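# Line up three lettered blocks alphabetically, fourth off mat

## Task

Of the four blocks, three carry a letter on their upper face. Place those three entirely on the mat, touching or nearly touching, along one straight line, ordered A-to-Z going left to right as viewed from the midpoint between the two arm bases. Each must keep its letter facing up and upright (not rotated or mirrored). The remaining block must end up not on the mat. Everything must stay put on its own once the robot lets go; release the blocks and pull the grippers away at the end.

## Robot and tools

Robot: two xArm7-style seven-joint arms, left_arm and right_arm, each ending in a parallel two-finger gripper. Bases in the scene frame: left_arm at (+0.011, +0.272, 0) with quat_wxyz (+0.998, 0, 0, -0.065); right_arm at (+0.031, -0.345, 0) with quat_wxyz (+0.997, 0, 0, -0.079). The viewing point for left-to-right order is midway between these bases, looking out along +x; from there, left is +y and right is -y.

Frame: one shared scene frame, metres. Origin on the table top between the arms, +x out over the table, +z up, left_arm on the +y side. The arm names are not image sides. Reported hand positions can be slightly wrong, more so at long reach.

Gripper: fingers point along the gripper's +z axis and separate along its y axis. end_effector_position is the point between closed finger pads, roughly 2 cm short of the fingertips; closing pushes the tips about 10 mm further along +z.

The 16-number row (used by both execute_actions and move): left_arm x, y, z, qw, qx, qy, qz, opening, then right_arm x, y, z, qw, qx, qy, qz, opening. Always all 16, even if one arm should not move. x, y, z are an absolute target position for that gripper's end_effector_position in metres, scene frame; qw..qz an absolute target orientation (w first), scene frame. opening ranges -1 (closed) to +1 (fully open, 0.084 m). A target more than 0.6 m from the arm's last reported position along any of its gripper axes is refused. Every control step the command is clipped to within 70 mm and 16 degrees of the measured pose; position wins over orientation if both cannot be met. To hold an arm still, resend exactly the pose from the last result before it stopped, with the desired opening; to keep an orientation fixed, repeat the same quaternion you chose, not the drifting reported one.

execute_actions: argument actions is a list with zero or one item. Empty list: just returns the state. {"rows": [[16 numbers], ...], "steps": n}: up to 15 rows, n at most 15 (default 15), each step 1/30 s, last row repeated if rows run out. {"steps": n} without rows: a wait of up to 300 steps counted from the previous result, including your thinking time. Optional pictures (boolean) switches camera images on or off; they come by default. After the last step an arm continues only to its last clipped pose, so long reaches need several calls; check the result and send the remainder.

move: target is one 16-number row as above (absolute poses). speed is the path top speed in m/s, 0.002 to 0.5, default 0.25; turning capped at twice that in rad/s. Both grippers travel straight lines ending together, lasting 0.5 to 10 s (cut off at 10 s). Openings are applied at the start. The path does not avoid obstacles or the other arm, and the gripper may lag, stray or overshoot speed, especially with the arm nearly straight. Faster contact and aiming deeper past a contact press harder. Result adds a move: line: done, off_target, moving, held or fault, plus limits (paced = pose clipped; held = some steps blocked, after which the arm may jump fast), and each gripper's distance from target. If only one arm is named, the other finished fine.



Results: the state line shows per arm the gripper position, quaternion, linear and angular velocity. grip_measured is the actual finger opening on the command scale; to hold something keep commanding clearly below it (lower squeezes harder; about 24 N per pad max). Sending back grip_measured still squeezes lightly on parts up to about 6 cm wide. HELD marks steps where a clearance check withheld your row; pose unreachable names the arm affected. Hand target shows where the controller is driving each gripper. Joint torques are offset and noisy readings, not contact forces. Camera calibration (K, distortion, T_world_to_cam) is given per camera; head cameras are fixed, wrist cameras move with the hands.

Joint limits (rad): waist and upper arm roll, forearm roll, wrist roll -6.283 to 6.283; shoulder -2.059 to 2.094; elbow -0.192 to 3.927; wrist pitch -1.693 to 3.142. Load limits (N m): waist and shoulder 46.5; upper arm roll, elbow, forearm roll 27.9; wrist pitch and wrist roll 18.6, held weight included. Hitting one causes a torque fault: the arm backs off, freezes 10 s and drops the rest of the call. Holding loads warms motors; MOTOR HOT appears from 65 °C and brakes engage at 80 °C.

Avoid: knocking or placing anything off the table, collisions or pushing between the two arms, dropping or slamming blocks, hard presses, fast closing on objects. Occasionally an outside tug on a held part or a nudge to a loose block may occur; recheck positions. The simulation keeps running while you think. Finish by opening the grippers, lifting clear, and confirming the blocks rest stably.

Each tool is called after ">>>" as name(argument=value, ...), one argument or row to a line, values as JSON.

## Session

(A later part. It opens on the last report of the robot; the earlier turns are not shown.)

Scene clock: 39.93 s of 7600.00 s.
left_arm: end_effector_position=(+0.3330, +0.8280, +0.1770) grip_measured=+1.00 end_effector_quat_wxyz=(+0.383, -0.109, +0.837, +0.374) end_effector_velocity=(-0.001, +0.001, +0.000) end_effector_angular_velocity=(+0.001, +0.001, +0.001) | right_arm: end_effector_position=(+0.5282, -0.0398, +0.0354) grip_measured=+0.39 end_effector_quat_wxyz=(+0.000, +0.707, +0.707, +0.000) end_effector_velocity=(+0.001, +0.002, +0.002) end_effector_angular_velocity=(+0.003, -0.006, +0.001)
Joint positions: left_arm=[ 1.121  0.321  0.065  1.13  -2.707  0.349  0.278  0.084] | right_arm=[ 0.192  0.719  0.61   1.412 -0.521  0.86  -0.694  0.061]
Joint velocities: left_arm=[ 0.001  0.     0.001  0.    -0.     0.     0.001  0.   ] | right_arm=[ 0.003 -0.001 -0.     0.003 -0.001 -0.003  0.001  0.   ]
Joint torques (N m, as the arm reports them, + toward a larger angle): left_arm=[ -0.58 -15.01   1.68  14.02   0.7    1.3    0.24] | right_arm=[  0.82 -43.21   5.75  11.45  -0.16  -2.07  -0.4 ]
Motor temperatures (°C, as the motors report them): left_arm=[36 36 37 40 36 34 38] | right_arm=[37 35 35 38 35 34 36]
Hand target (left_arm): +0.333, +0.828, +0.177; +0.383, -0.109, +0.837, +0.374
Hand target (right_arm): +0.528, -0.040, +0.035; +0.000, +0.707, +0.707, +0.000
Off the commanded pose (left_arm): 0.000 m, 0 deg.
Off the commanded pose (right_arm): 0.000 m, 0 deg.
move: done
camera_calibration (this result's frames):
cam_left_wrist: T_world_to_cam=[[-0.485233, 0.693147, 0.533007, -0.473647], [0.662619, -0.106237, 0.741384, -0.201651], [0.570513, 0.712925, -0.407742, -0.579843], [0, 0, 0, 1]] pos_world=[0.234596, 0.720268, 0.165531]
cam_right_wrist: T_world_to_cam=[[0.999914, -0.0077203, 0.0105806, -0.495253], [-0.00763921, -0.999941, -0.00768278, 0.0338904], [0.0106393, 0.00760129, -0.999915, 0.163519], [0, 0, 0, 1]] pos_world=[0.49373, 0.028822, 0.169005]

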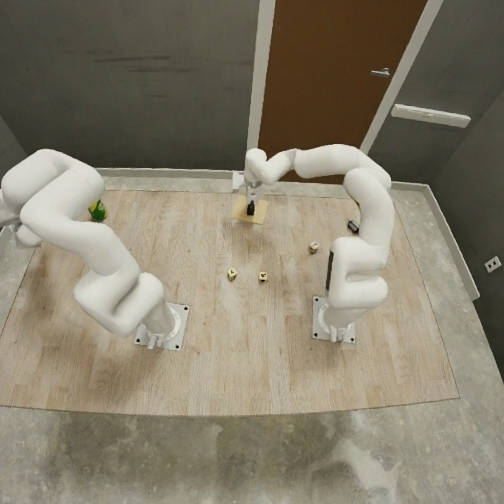

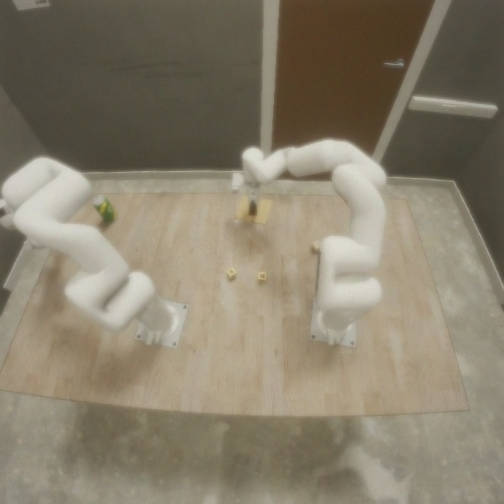

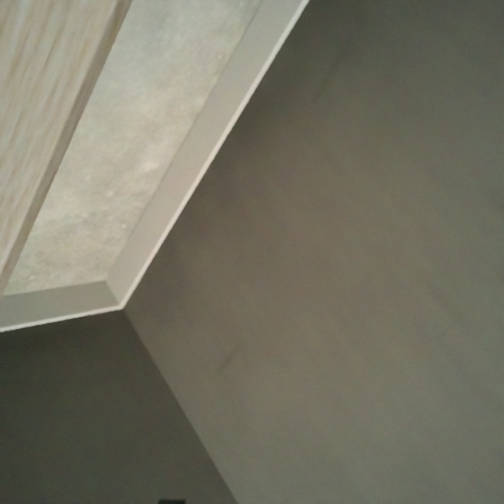

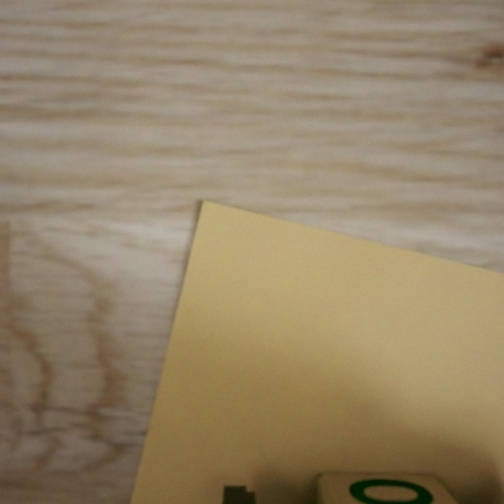

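>>> move(
  target=[0.333,0.828,0.177,0.383,-0.109,0.837,0.374,1,0.528,-0.040,0.030,0,0.707,0.707,0,-0.7],
  speed=0.06,
)

>>> move(
  target=[0.333,0.828,0.177,0.383,-0.109,0.837,0.374,1,0.528,-0.040,0.038,0,0.707,0.707,0,-0.7],
  speed=0.06,
)

>>> move(
  target=[0.333,0.828,0.177,0.383,-0.109,0.837,0.374,1,0.532,-0.008,0.038,0,0.707,0.707,0,-0.7],
  speed=0.1,
)

>>> move(
  target=[0.333,0.828,0.177,0.383,-0.109,0.837,0.374,1,0.532,-0.008,0.0305,0,0.707,0.707,0,-0.7],
  speed=0.03,
)

>>> move(
  target=[0.333,0.828,0.177,0.383,-0.109,0.837,0.374,1,0.532,-0.008,0.0305,0,0.707,0.707,0,0.4],
)

>>> move(
  target=[0.333,0.828,0.177,0.383,-0.109,0.837,0.374,1,0.532,-0.008,0.08,0,0.707,0.707,0,0.4],
)

>>> move(
  target=[0.333,0.828,0.177,0.383,-0.109,0.837,0.374,1,0.24,-0.07,0.13,0,0,1,0,0.4],
  speed=0.4,
)

Scene clock: 52.80 s of 7600.00 s.
left_arm: end_effector_position=(+0.3330, +0.8280, +0.1770) grip_measured=+1.00 end_effector_quat_wxyz=(+0.383, -0.109, +0.837, +0.374) end_effector_velocity=(+0.001, +0.000, +0.001) end_effector_angular_velocity=(+0.000, -0.002, -0.000) | right_arm: end_effector_position=(+0.5290, -0.0389, +0.0318) grip_measured=-0.33 end_effector_quat_wxyz=(+0.000, +0.707, +0.707, +0.002) end_effector_velocity=(-0.001, -0.000, -0.005) end_effector_angular_velocity=(+0.001, +0.006, -0.001)
Joint positions: left_arm=[ 1.121  0.321  0.065  1.13  -2.707  0.349  0.278  0.084] | right_arm=[ 0.195  0.727  0.607  1.413 -0.528  0.85  -0.69   0.03 ]
Joint velocities: left_arm=[-0.     0.    -0.001  0.001 -0.001 -0.    -0.001 -0.   ] | right_arm=[ 0.001  0.009 -0.003 -0.    -0.    -0.005  0.001 -0.   ]
Joint torques (N m, as the arm reports them, + toward a larger angle): left_arm=[ -0.25 -15.67   1.64  13.58   0.73   1.27   0.34] | right_arm=[  0.8  -24.38   2.53   6.83  -1.03  -2.7   -0.41]
Motor temperatures (°C, as the motors report them): left_arm=[36 36 37 40 36 34 38] | right_arm=[37 35 36 38 35 34 36]
Hand target (left_arm): +0.333, +0.828, +0.177; +0.383, -0.109, +0.837, +0.374
Hand target (right_arm): +0.528, -0.040, +0.030; +0.000, +0.707, +0.707, +0.000
Off the commanded pose (left_arm): 0.000 m, 0 deg.
Off the commanded pose (right_arm): 0.002 m, 0 deg.
After step 90, 9.10 s passed at rest.
move: done
camera_calibration (this result's frames):
cam_left_wrist: T_world_to_cam=[[-0.485234, 0.693147, 0.533007, -0.473647], [0.662619, -0.106237, 0.741384, -0.201651], [0.570513, 0.712925, -0.407742, -0.579843], [0, 0, 0, 1]] pos_world=[0.234596, 0.720268, 0.165531]
cam_right_wrist: T_world_to_cam=[[0.999882, -0.00725655, 0.0135647, -0.496025], [-0.0071248, -0.999927, -0.00973599, 0.0346013], [0.0136344, 0.00963819, -0.999861, 0.158467], [0, 0, 0, 1]] pos_world=[0.494053, 0.029472, 0.165511]

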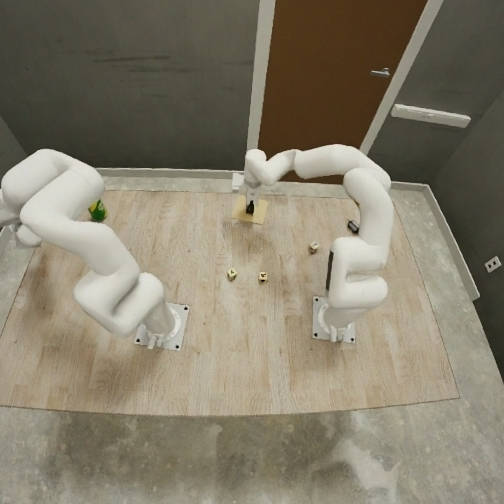

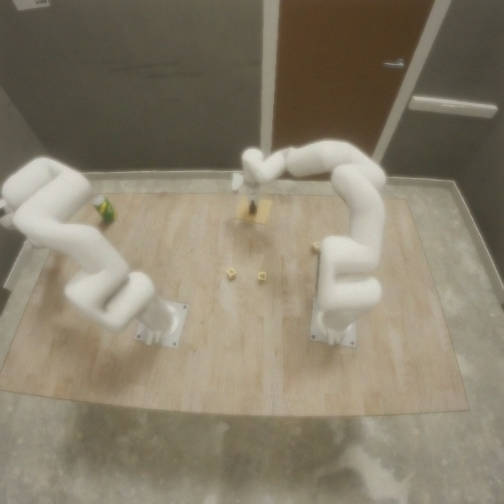

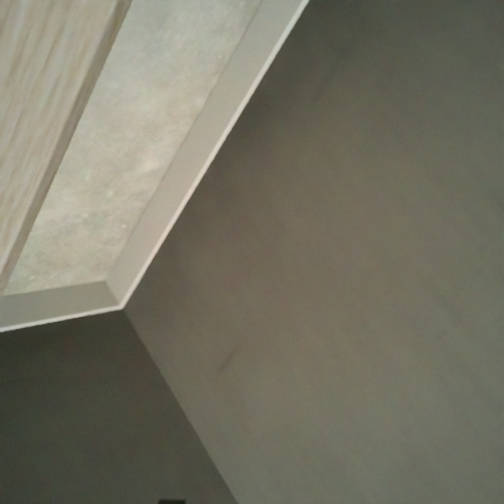

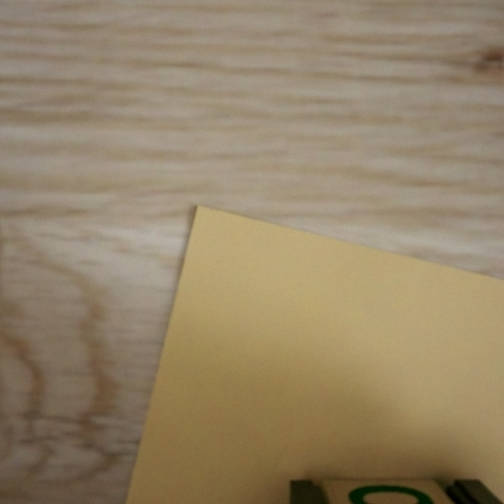

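Scene clock: 53.70 s of 7600.00 s.
left_arm: end_effector_position=(+0.3330, +0.8280, +0.1770) grip_measured=+1.00 end_effector_quat_wxyz=(+0.383, -0.109, +0.837, +0.374) end_effector_velocity=(+0.000, +0.000, +0.001) end_effector_angular_velocity=(+0.000, -0.002, +0.002) | right_arm: end_effector_position=(+0.5278, -0.0402, +0.0376) grip_measured=-0.33 end_effector_quat_wxyz=(-0.000, +0.707, +0.707, -0.000) end_effector_velocity=(+0.002, +0.000, +0.002) end_effector_angular_velocity=(+0.002, -0.006, -0.000)
Joint positions: left_arm=[ 1.121  0.321  0.065  1.13  -2.707  0.349  0.278  0.084] | right_arm=[ 0.19   0.714  0.612  1.411 -0.517  0.865 -0.696  0.03 ]
Joint velocities: left_arm=[ 0.    -0.     0.     0.001 -0.002  0.    -0.     0.   ] | right_arm=[-0.    -0.003  0.     0.002 -0.    -0.001 -0.     0.   ]
Joint torques (N m, as the arm reports them, + toward a larger angle): left_arm=[ -0.31 -15.1    1.56  13.78   0.78   1.32   0.31] | right_arm=[  0.79 -43.5    5.8   11.58  -0.17  -2.18  -0.44]
Motor temperatures (°C, as the motors report them): left_arm=[36 36 37 41 36 34 38] | right_arm=[37 35 36 38 35 34 36]
Hand target (left_arm): +0.333, +0.828, +0.177; +0.383, -0.109, +0.837, +0.374
Hand target (right_arm): +0.528, -0.040, +0.038; -0.000, +0.707, +0.707, -0.000
Off the commanded pose (left_arm): 0.000 m, 0 deg.
Off the commanded pose (right_arm): 0.000 m, 0 deg.
move: done
camera_calibration (this result's frames):
cam_left_wrist: T_world_to_cam=[[-0.485234, 0.693147, 0.533007, -0.473647], [0.662619, -0.106237, 0.741384, -0.201651], [0.570513, 0.712925, -0.407742, -0.579843], [0, 0, 0, 1]] pos_world=[0.234596, 0.720268, 0.165531]
cam_right_wrist: T_world_to_cam=[[0.999928, -0.00759707, 0.00925826, -0.494801], [-0.00753318, -0.999948, -0.00691603, 0.0334738], [0.00931031, 0.00684579, -0.999933, 0.166464], [0, 0, 0, 1]] pos_world=[0.493468, 0.0285734, 0.171266]

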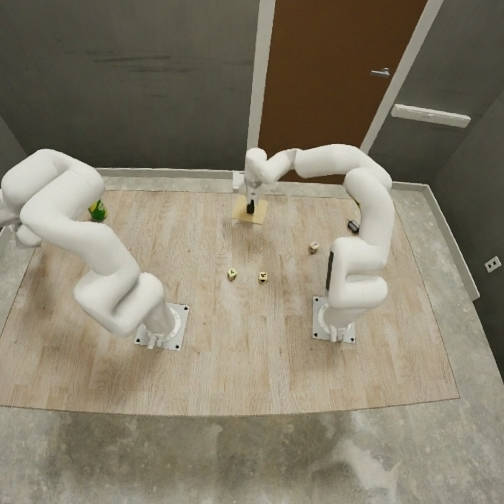

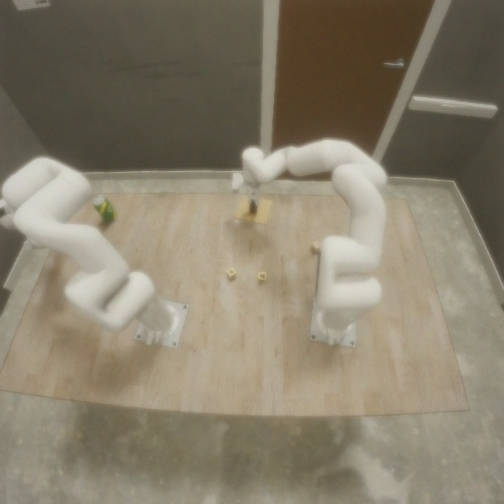

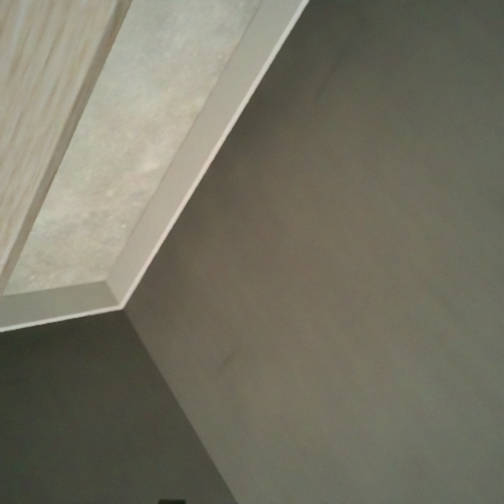

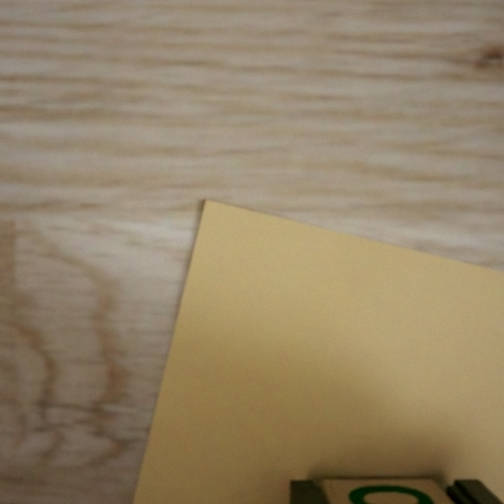

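Scene clock: 54.50 s of 7600.00 s.
left_arm: end_effector_position=(+0.3330, +0.8280, +0.1770) grip_measured=+1.00 end_effector_quat_wxyz=(+0.383, -0.109, +0.837, +0.374) end_effector_velocity=(+0.001, -0.000, -0.000) end_effector_angular_velocity=(-0.000, +0.000, -0.002) | right_arm: end_effector_position=(+0.5321, -0.0085, +0.0379) grip_measured=-0.33 end_effector_quat_wxyz=(+0.000, +0.707, +0.707, -0.000) end_effector_velocity=(+0.003, -0.002, +0.000) end_effector_angular_velocity=(-0.002, -0.001, -0.008)
Joint positions: left_arm=[ 1.121  0.321  0.065  1.13  -2.707  0.349  0.278  0.084] | right_arm=[ 0.264  0.774  0.604  1.517 -0.526  0.911 -0.663  0.03 ]
Joint velocities: left_arm=[-0.    -0.    -0.001 -0.     0.002  0.    -0.001  0.   ] | right_arm=[-0.     0.003 -0.004  0.009  0.001  0.005  0.001 -0.   ]
Joint torques (N m, as the arm reports them, + toward a larger angle): left_arm=[ -0.09 -14.96   1.67  14.06   0.76   1.11   0.29] | right_arm=[  1.12 -45.96   6.25  11.77  -0.11  -2.09  -0.47]
Motor temperatures (°C, as the motors report them): left_arm=[36 36 37 41 36 34 38] | right_arm=[37 35 36 38 35 34 36]
Hand target (left_arm): +0.333, +0.828, +0.177; +0.383, -0.109, +0.837, +0.374
Hand target (right_arm): +0.532, -0.008, +0.038; -0.000, +0.707, +0.707, -0.000
Off the commanded pose (left_arm): 0.000 m, 0 deg.
Off the commanded pose (right_arm): 0.001 m, 0 deg.
move: done
camera_calibration (this result's frames):
cam_left_wrist: T_world_to_cam=[[-0.485234, 0.693146, 0.533007, -0.473647], [0.662619, -0.106237, 0.741384, -0.201651], [0.570513, 0.712925, -0.407742, -0.579843], [0, 0, 0, 1]] pos_world=[0.234596, 0.720268, 0.165531]
cam_right_wrist: T_world_to_cam=[[0.999915, -0.00834622, 0.0100154, -0.498882], [-0.00827483, -0.99994, -0.00714886, 0.0655584], [0.0100745, 0.00706538, -0.999924, 0.166125], [0, 0, 0, 1]] pos_world=[0.497709, 0.0602169, 0.171578]

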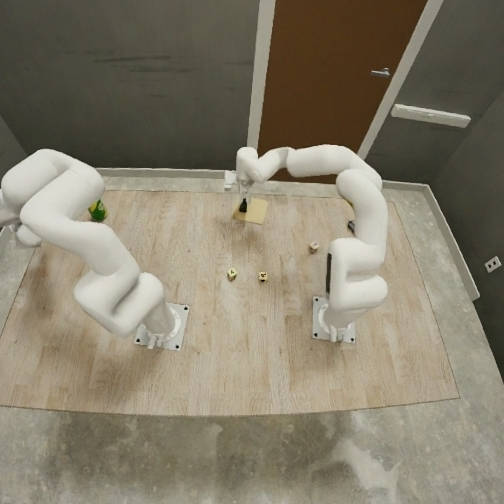

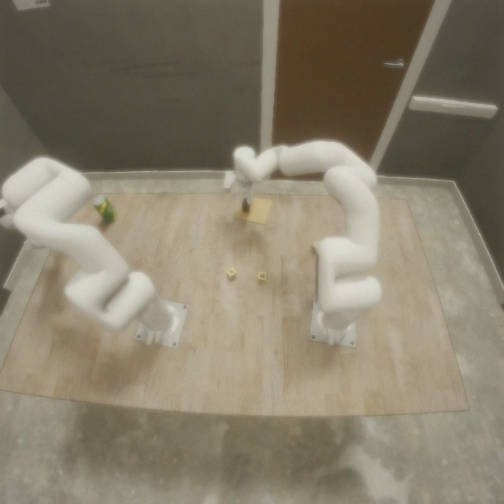

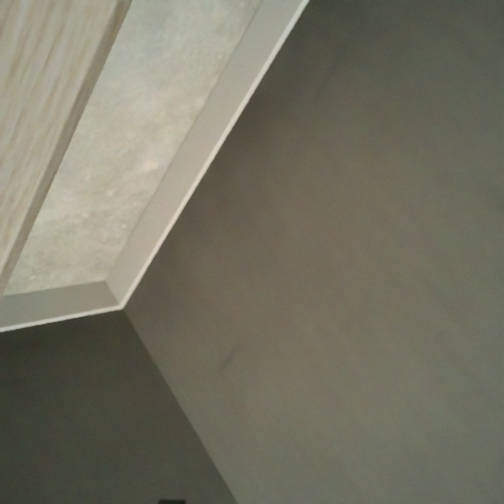

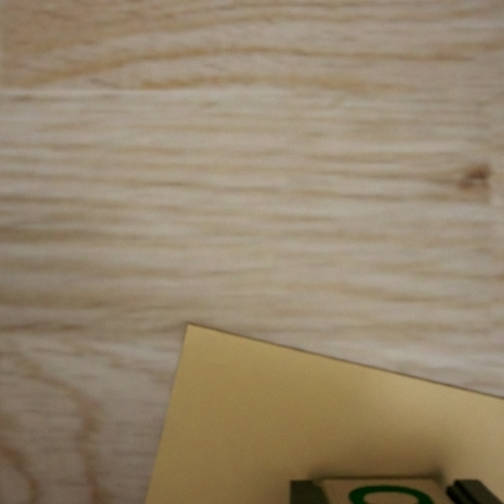

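Scene clock: 55.20 s of 7600.00 s.
left_arm: end_effector_position=(+0.3330, +0.8280, +0.1770) grip_measured=+1.00 end_effector_quat_wxyz=(+0.383, -0.109, +0.837, +0.374) end_effector_velocity=(+0.000, -0.000, -0.000) end_effector_angular_velocity=(-0.000, +0.000, -0.001) | right_arm: end_effector_position=(+0.5328, -0.0075, +0.0325) grip_measured=-0.33 end_effector_quat_wxyz=(+0.001, +0.707, +0.707, +0.001) end_effector_velocity=(-0.001, +0.001, -0.001) end_effector_angular_velocity=(+0.002, -0.000, -0.000)
Joint positions: left_arm=[ 1.121  0.321  0.065  1.13  -2.707  0.349  0.278  0.084] | right_arm=[ 0.269  0.785  0.599  1.519 -0.534  0.9   -0.659  0.03 ]
Joint velocities: left_arm=[-0.001 -0.    -0.    -0.    -0.001 -0.     0.001 -0.   ] | right_arm=[ 0.002  0.001 -0.    -0.001  0.    -0.003  0.002  0.   ]
Joint torques (N m, as the arm reports them, + toward a larger angle): left_arm=[  0.11 -15.39   1.62  13.8    0.61   1.28   0.22] | right_arm=[  1.43 -35.64   4.8    9.71  -0.62  -2.86  -0.48]
Motor temperatures (°C, as the motors report them): left_arm=[36 36 37 41 36 34 38] | right_arm=[37 35 36 38 35 34 36]
Hand target (left_arm): +0.333, +0.828, +0.177; +0.383, -0.109, +0.837, +0.374
Hand target (right_arm): +0.532, -0.008, +0.031; +0.000, +0.707, +0.707, -0.000
Off the commanded pose (left_arm): 0.000 m, 0 deg.
Off the commanded pose (right_arm): 0.002 m, 0 deg.
move: done
camera_calibration (this result's frames):
cam_left_wrist: T_world_to_cam=[[-0.485234, 0.693146, 0.533007, -0.473647], [0.662619, -0.106237, 0.741384, -0.201651], [0.570513, 0.712925, -0.407742, -0.579843], [0, 0, 0, 1]] pos_world=[0.234596, 0.720268, 0.165531]
cam_right_wrist: T_world_to_cam=[[0.999889, -0.00774738, 0.012717, -0.499627], [-0.00763888, -0.999934, -0.00855821, 0.066278], [0.0127824, 0.00846012, -0.999883, 0.159229], [0, 0, 0, 1]] pos_world=[0.498042, 0.0610557, 0.166131]

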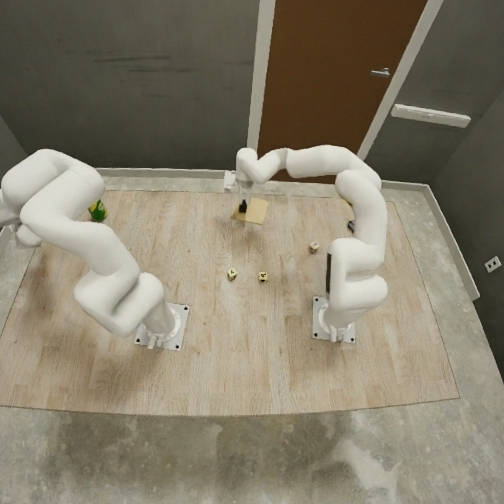

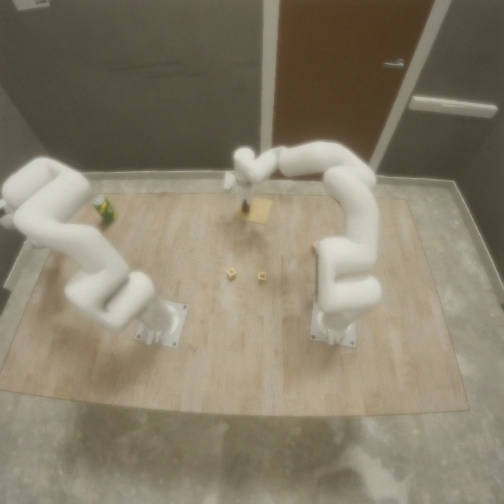

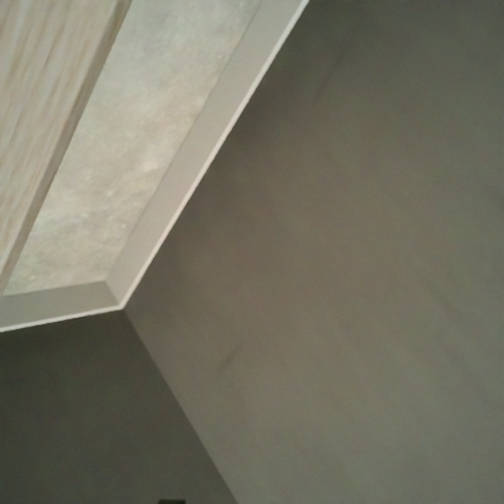

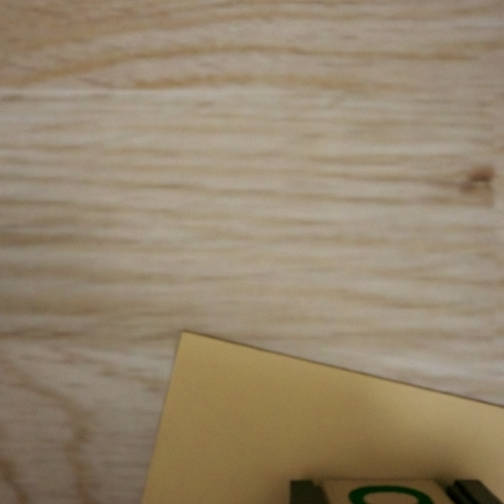

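Scene clock: 55.90 s of 7600.00 s.
left_arm: end_effector_position=(+0.3330, +0.8280, +0.1770) grip_measured=+1.00 end_effector_quat_wxyz=(+0.383, -0.109, +0.837, +0.374) end_effector_velocity=(-0.001, +0.000, +0.000) end_effector_angular_velocity=(-0.000, -0.000, +0.001) | right_arm: end_effector_position=(+0.5320, -0.0080, +0.0305) grip_measured=+0.39 end_effector_quat_wxyz=(-0.000, +0.707, +0.707, -0.000) end_effector_velocity=(+0.001, -0.000, +0.001) end_effector_angular_velocity=(-0.000, -0.002, -0.000)
Joint positions: left_arm=[ 1.121  0.321  0.065  1.13  -2.707  0.349  0.278  0.084] | right_arm=[ 0.269  0.787  0.597  1.517 -0.534  0.899 -0.659  0.061]
Joint velocities: left_arm=[-0.    -0.     0.001  0.     0.001 -0.    -0.001  0.   ] | right_arm=[-0.001 -0.002  0.    -0.001 -0.     0.    -0.    -0.   ]
Joint torques (N m, as the arm reports them, + toward a larger angle): left_arm=[  0.1  -15.4    1.8   13.83   0.65   1.31   0.32] | right_arm=[  0.69 -45.9    6.02  11.74  -0.24  -2.05  -0.44]
Motor temperatures (°C, as the motors report them): left_arm=[36 36 37 41 36 34 38] | right_arm=[37 35 36 38 35 34 36]
Hand target (left_arm): +0.333, +0.828, +0.177; +0.383, -0.109, +0.837, +0.374
Hand target (right_arm): +0.532, -0.008, +0.030; -0.000, +0.707, +0.707, +0.000
Off the commanded pose (left_arm): 0.000 m, 0 deg.
Off the commanded pose (right_arm): 0.000 m, 0 deg.
move: done
camera_calibration (this result's frames):
cam_left_wrist: T_world_to_cam=[[-0.485234, 0.693147, 0.533007, -0.473647], [0.662619, -0.106237, 0.741384, -0.201651], [0.570513, 0.712925, -0.407742, -0.579843], [0, 0, 0, 1]] pos_world=[0.234596, 0.720268, 0.165531]
cam_right_wrist: T_world_to_cam=[[0.999922, -0.0075829, 0.00996241, -0.498713], [-0.00750996, -0.999945, -0.00733898, 0.0656439], [0.0100175, 0.00726359, -0.999923, 0.158669], [0, 0, 0, 1]] pos_world=[0.497577, 0.0607061, 0.164107]

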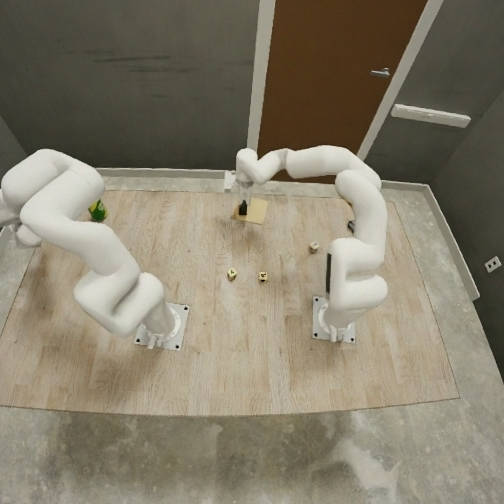

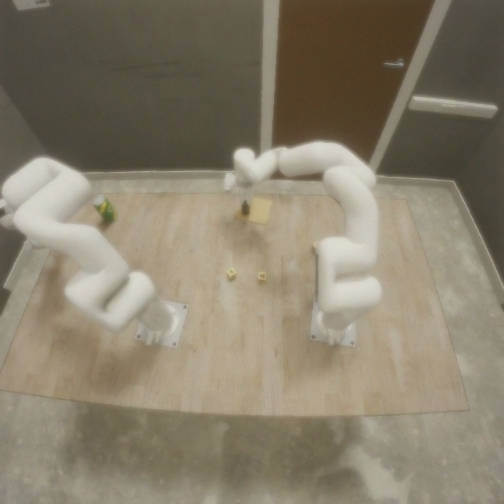

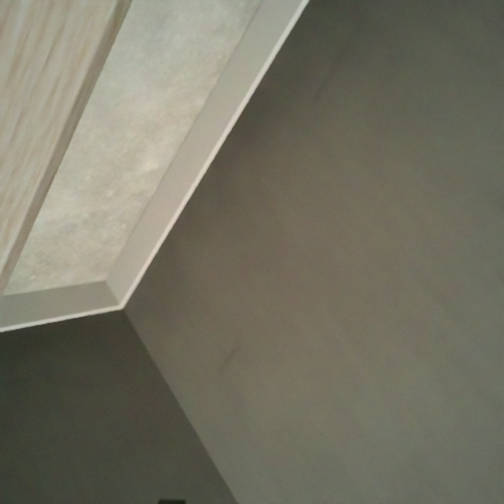

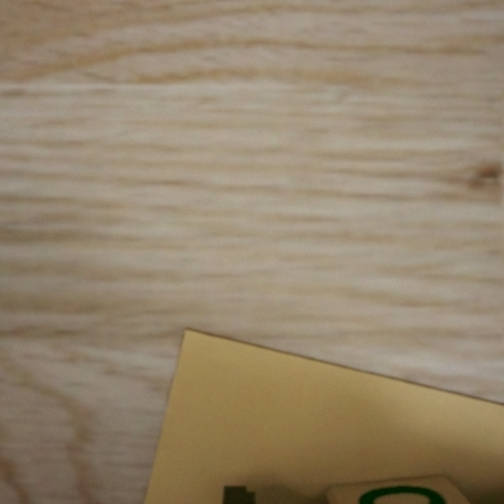

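Scene clock: 56.70 s of 7600.00 s.
left_arm: end_effector_position=(+0.3330, +0.8280, +0.1770) grip_measured=+1.00 end_effector_quat_wxyz=(+0.383, -0.109, +0.837, +0.374) end_effector_velocity=(+0.000, -0.000, +0.000) end_effector_angular_velocity=(+0.000, +0.000, -0.001) | right_arm: end_effector_position=(+0.5317, -0.0083, +0.0793) grip_measured=+0.39 end_effector_quat_wxyz=(-0.000, +0.707, +0.707, -0.001) end_effector_velocity=(+0.001, -0.000, +0.003) end_effector_angular_velocity=(+0.001, -0.003, -0.001)
Joint positions: left_arm=[ 1.121  0.321  0.065  1.13  -2.707  0.349  0.278  0.084] | right_arm=[ 0.246  0.707  0.638  1.532 -0.481  0.988 -0.689  0.061]
Joint velocities: left_arm=[-0.  0. -0.  0.  0.  0.  0. -0.] | right_arm=[-0.001 -0.004  0.001  0.002  0.002  0.003 -0.001  0.   ]
Joint torques (N m, as the arm reports them, + toward a larger angle): left_arm=[ -0.83 -15.33   1.7   13.89   0.75   1.36   0.29] | right_arm=[  1.01 -44.73   5.83  12.42  -0.17  -2.15  -0.43]
Motor temperatures (°C, as the motors report them): left_arm=[36 36 37 41 36 34 38] | right_arm=[37 35 36 38 35 34 36]
Hand target (left_arm): +0.333, +0.828, +0.177; +0.383, -0.109, +0.837, +0.374
Hand target (right_arm): +0.532, -0.008, +0.080; -0.000, +0.707, +0.707, -0.000
Off the commanded pose (left_arm): 0.000 m, 0 deg.
Off the commanded pose (right_arm): 0.001 m, 0 deg.
move: done
camera_calibration (this result's frames):
cam_left_wrist: T_world_to_cam=[[-0.485234, 0.693147, 0.533007, -0.473647], [0.662619, -0.106237, 0.741384, -0.201651], [0.570513, 0.712925, -0.407742, -0.579843], [0, 0, 0, 1]] pos_world=[0.234596, 0.720268, 0.165531]
cam_right_wrist: T_world_to_cam=[[0.999932, -0.00748813, 0.00892785, -0.498818], [-0.00742946, -0.999951, -0.0065866, 0.0655558], [0.00897673, 0.00651982, -0.999938, 0.208036], [0, 0, 0, 1]] pos_world=[0.497404, 0.060461, 0.212908]

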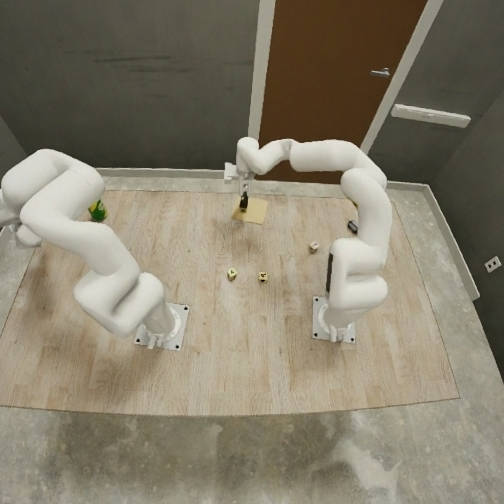

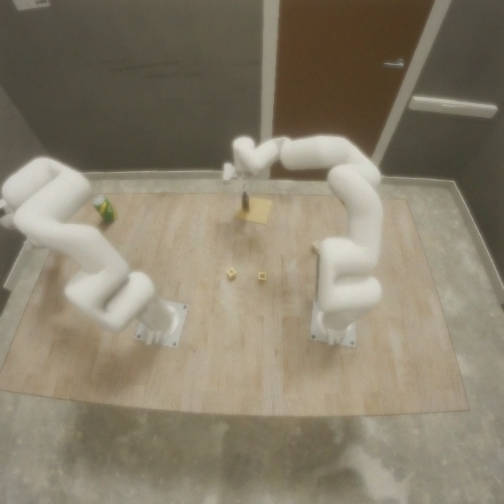

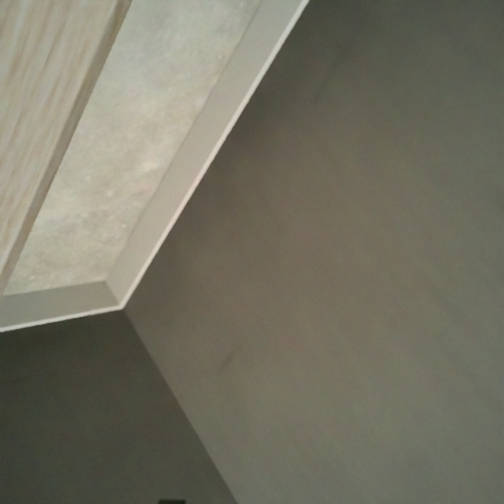

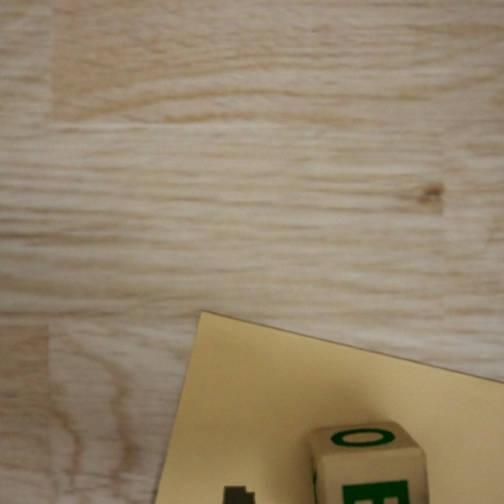

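Scene clock: 59.33 s of 7600.00 s.
left_arm: end_effector_position=(+0.3330, +0.8280, +0.1770) grip_measured=+1.00 end_effector_quat_wxyz=(+0.383, -0.109, +0.837, +0.374) end_effector_velocity=(+0.000, -0.000, +0.000) end_effector_angular_velocity=(-0.001, -0.001, +0.000) | right_arm: end_effector_position=(+0.2396, -0.0704, +0.1294) grip_measured=+0.39 end_effector_quat_wxyz=(-0.001, -0.001, +1.000, -0.001) end_effector_velocity=(-0.001, +0.000, +0.001) end_effector_angular_velocity=(+0.006, -0.005, +0.006)
Joint positions: left_arm=[ 1.121  0.321  0.065  1.13  -2.707  0.349  0.278  0.084] | right_arm=[ 0.147 -0.459  0.927  0.542  0.473  0.891 -2.592  0.061]
Joint velocities: left_arm=[ 0.    -0.    -0.001 -0.    -0.001  0.    -0.001 -0.   ] | right_arm=[ 0.01  -0.009 -0.006 -0.006  0.009 -0.004 -0.01  -0.   ]
Joint torques (N m, as the arm reports them, + toward a larger angle): left_arm=[ -0.62 -14.87   1.74  13.9    0.74   1.23   0.3 ] | right_arm=[ 0.69 -6.67 -3.04 12.09 -0.29 -2.05 -0.36]
Motor temperatures (°C, as the motors report them): left_arm=[36 36 37 41 36 34 38] | right_arm=[37 35 36 38 35 34 36]
Hand target (left_arm): +0.333, +0.828, +0.177; +0.383, -0.109, +0.837, +0.374
Hand target (right_arm): +0.239, -0.070, +0.129; -0.001, -0.001, +1.000, -0.001
Off the commanded pose (left_arm): 0.000 m, 0 deg.
Off the commanded pose (right_arm): 0.001 m, 0 deg.
move: done
camera_calibration (this result's frames):
cam_left_wrist: T_world_to_cam=[[-0.485234, 0.693146, 0.533007, -0.473647], [0.662619, -0.106237, 0.741384, -0.201651], [0.570513, 0.712925, -0.407742, -0.579843], [0, 0, 0, 1]] pos_world=[0.234596, 0.720268, 0.165531]
cam_right_wrist: T_world_to_cam=[[0.00596606, 0.999952, 0.00782898, 0.101513], [0.999944, -0.00589703, -0.00881042, -0.169404], [-0.00876383, 0.0078811, -0.999931, 0.26551], [0, 0, 0, 1]] pos_world=[0.171116, -0.104599, 0.263204]

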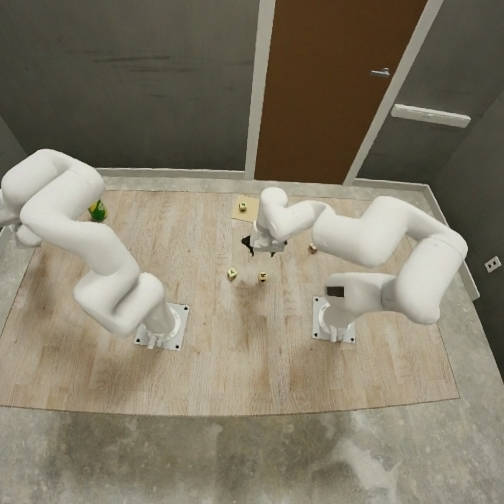

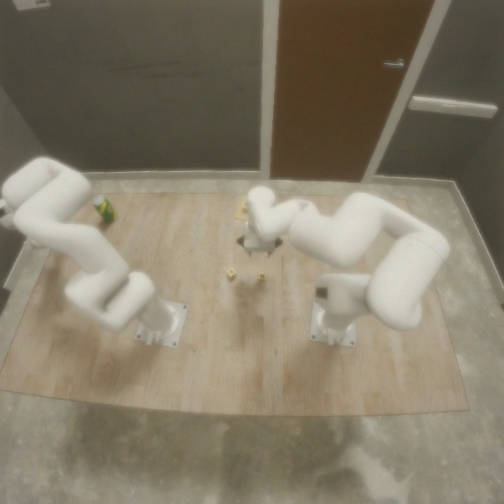

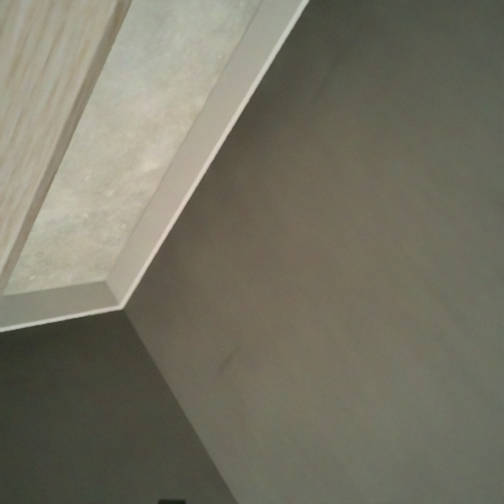

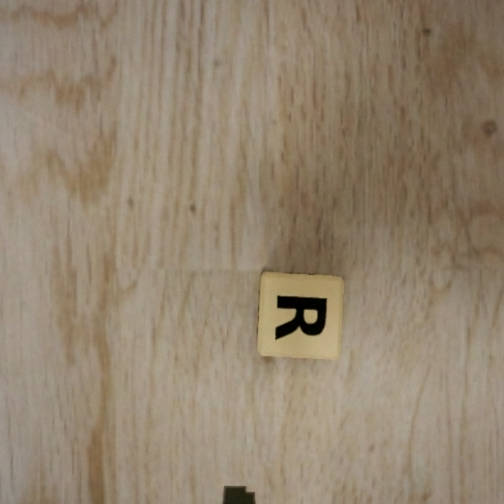

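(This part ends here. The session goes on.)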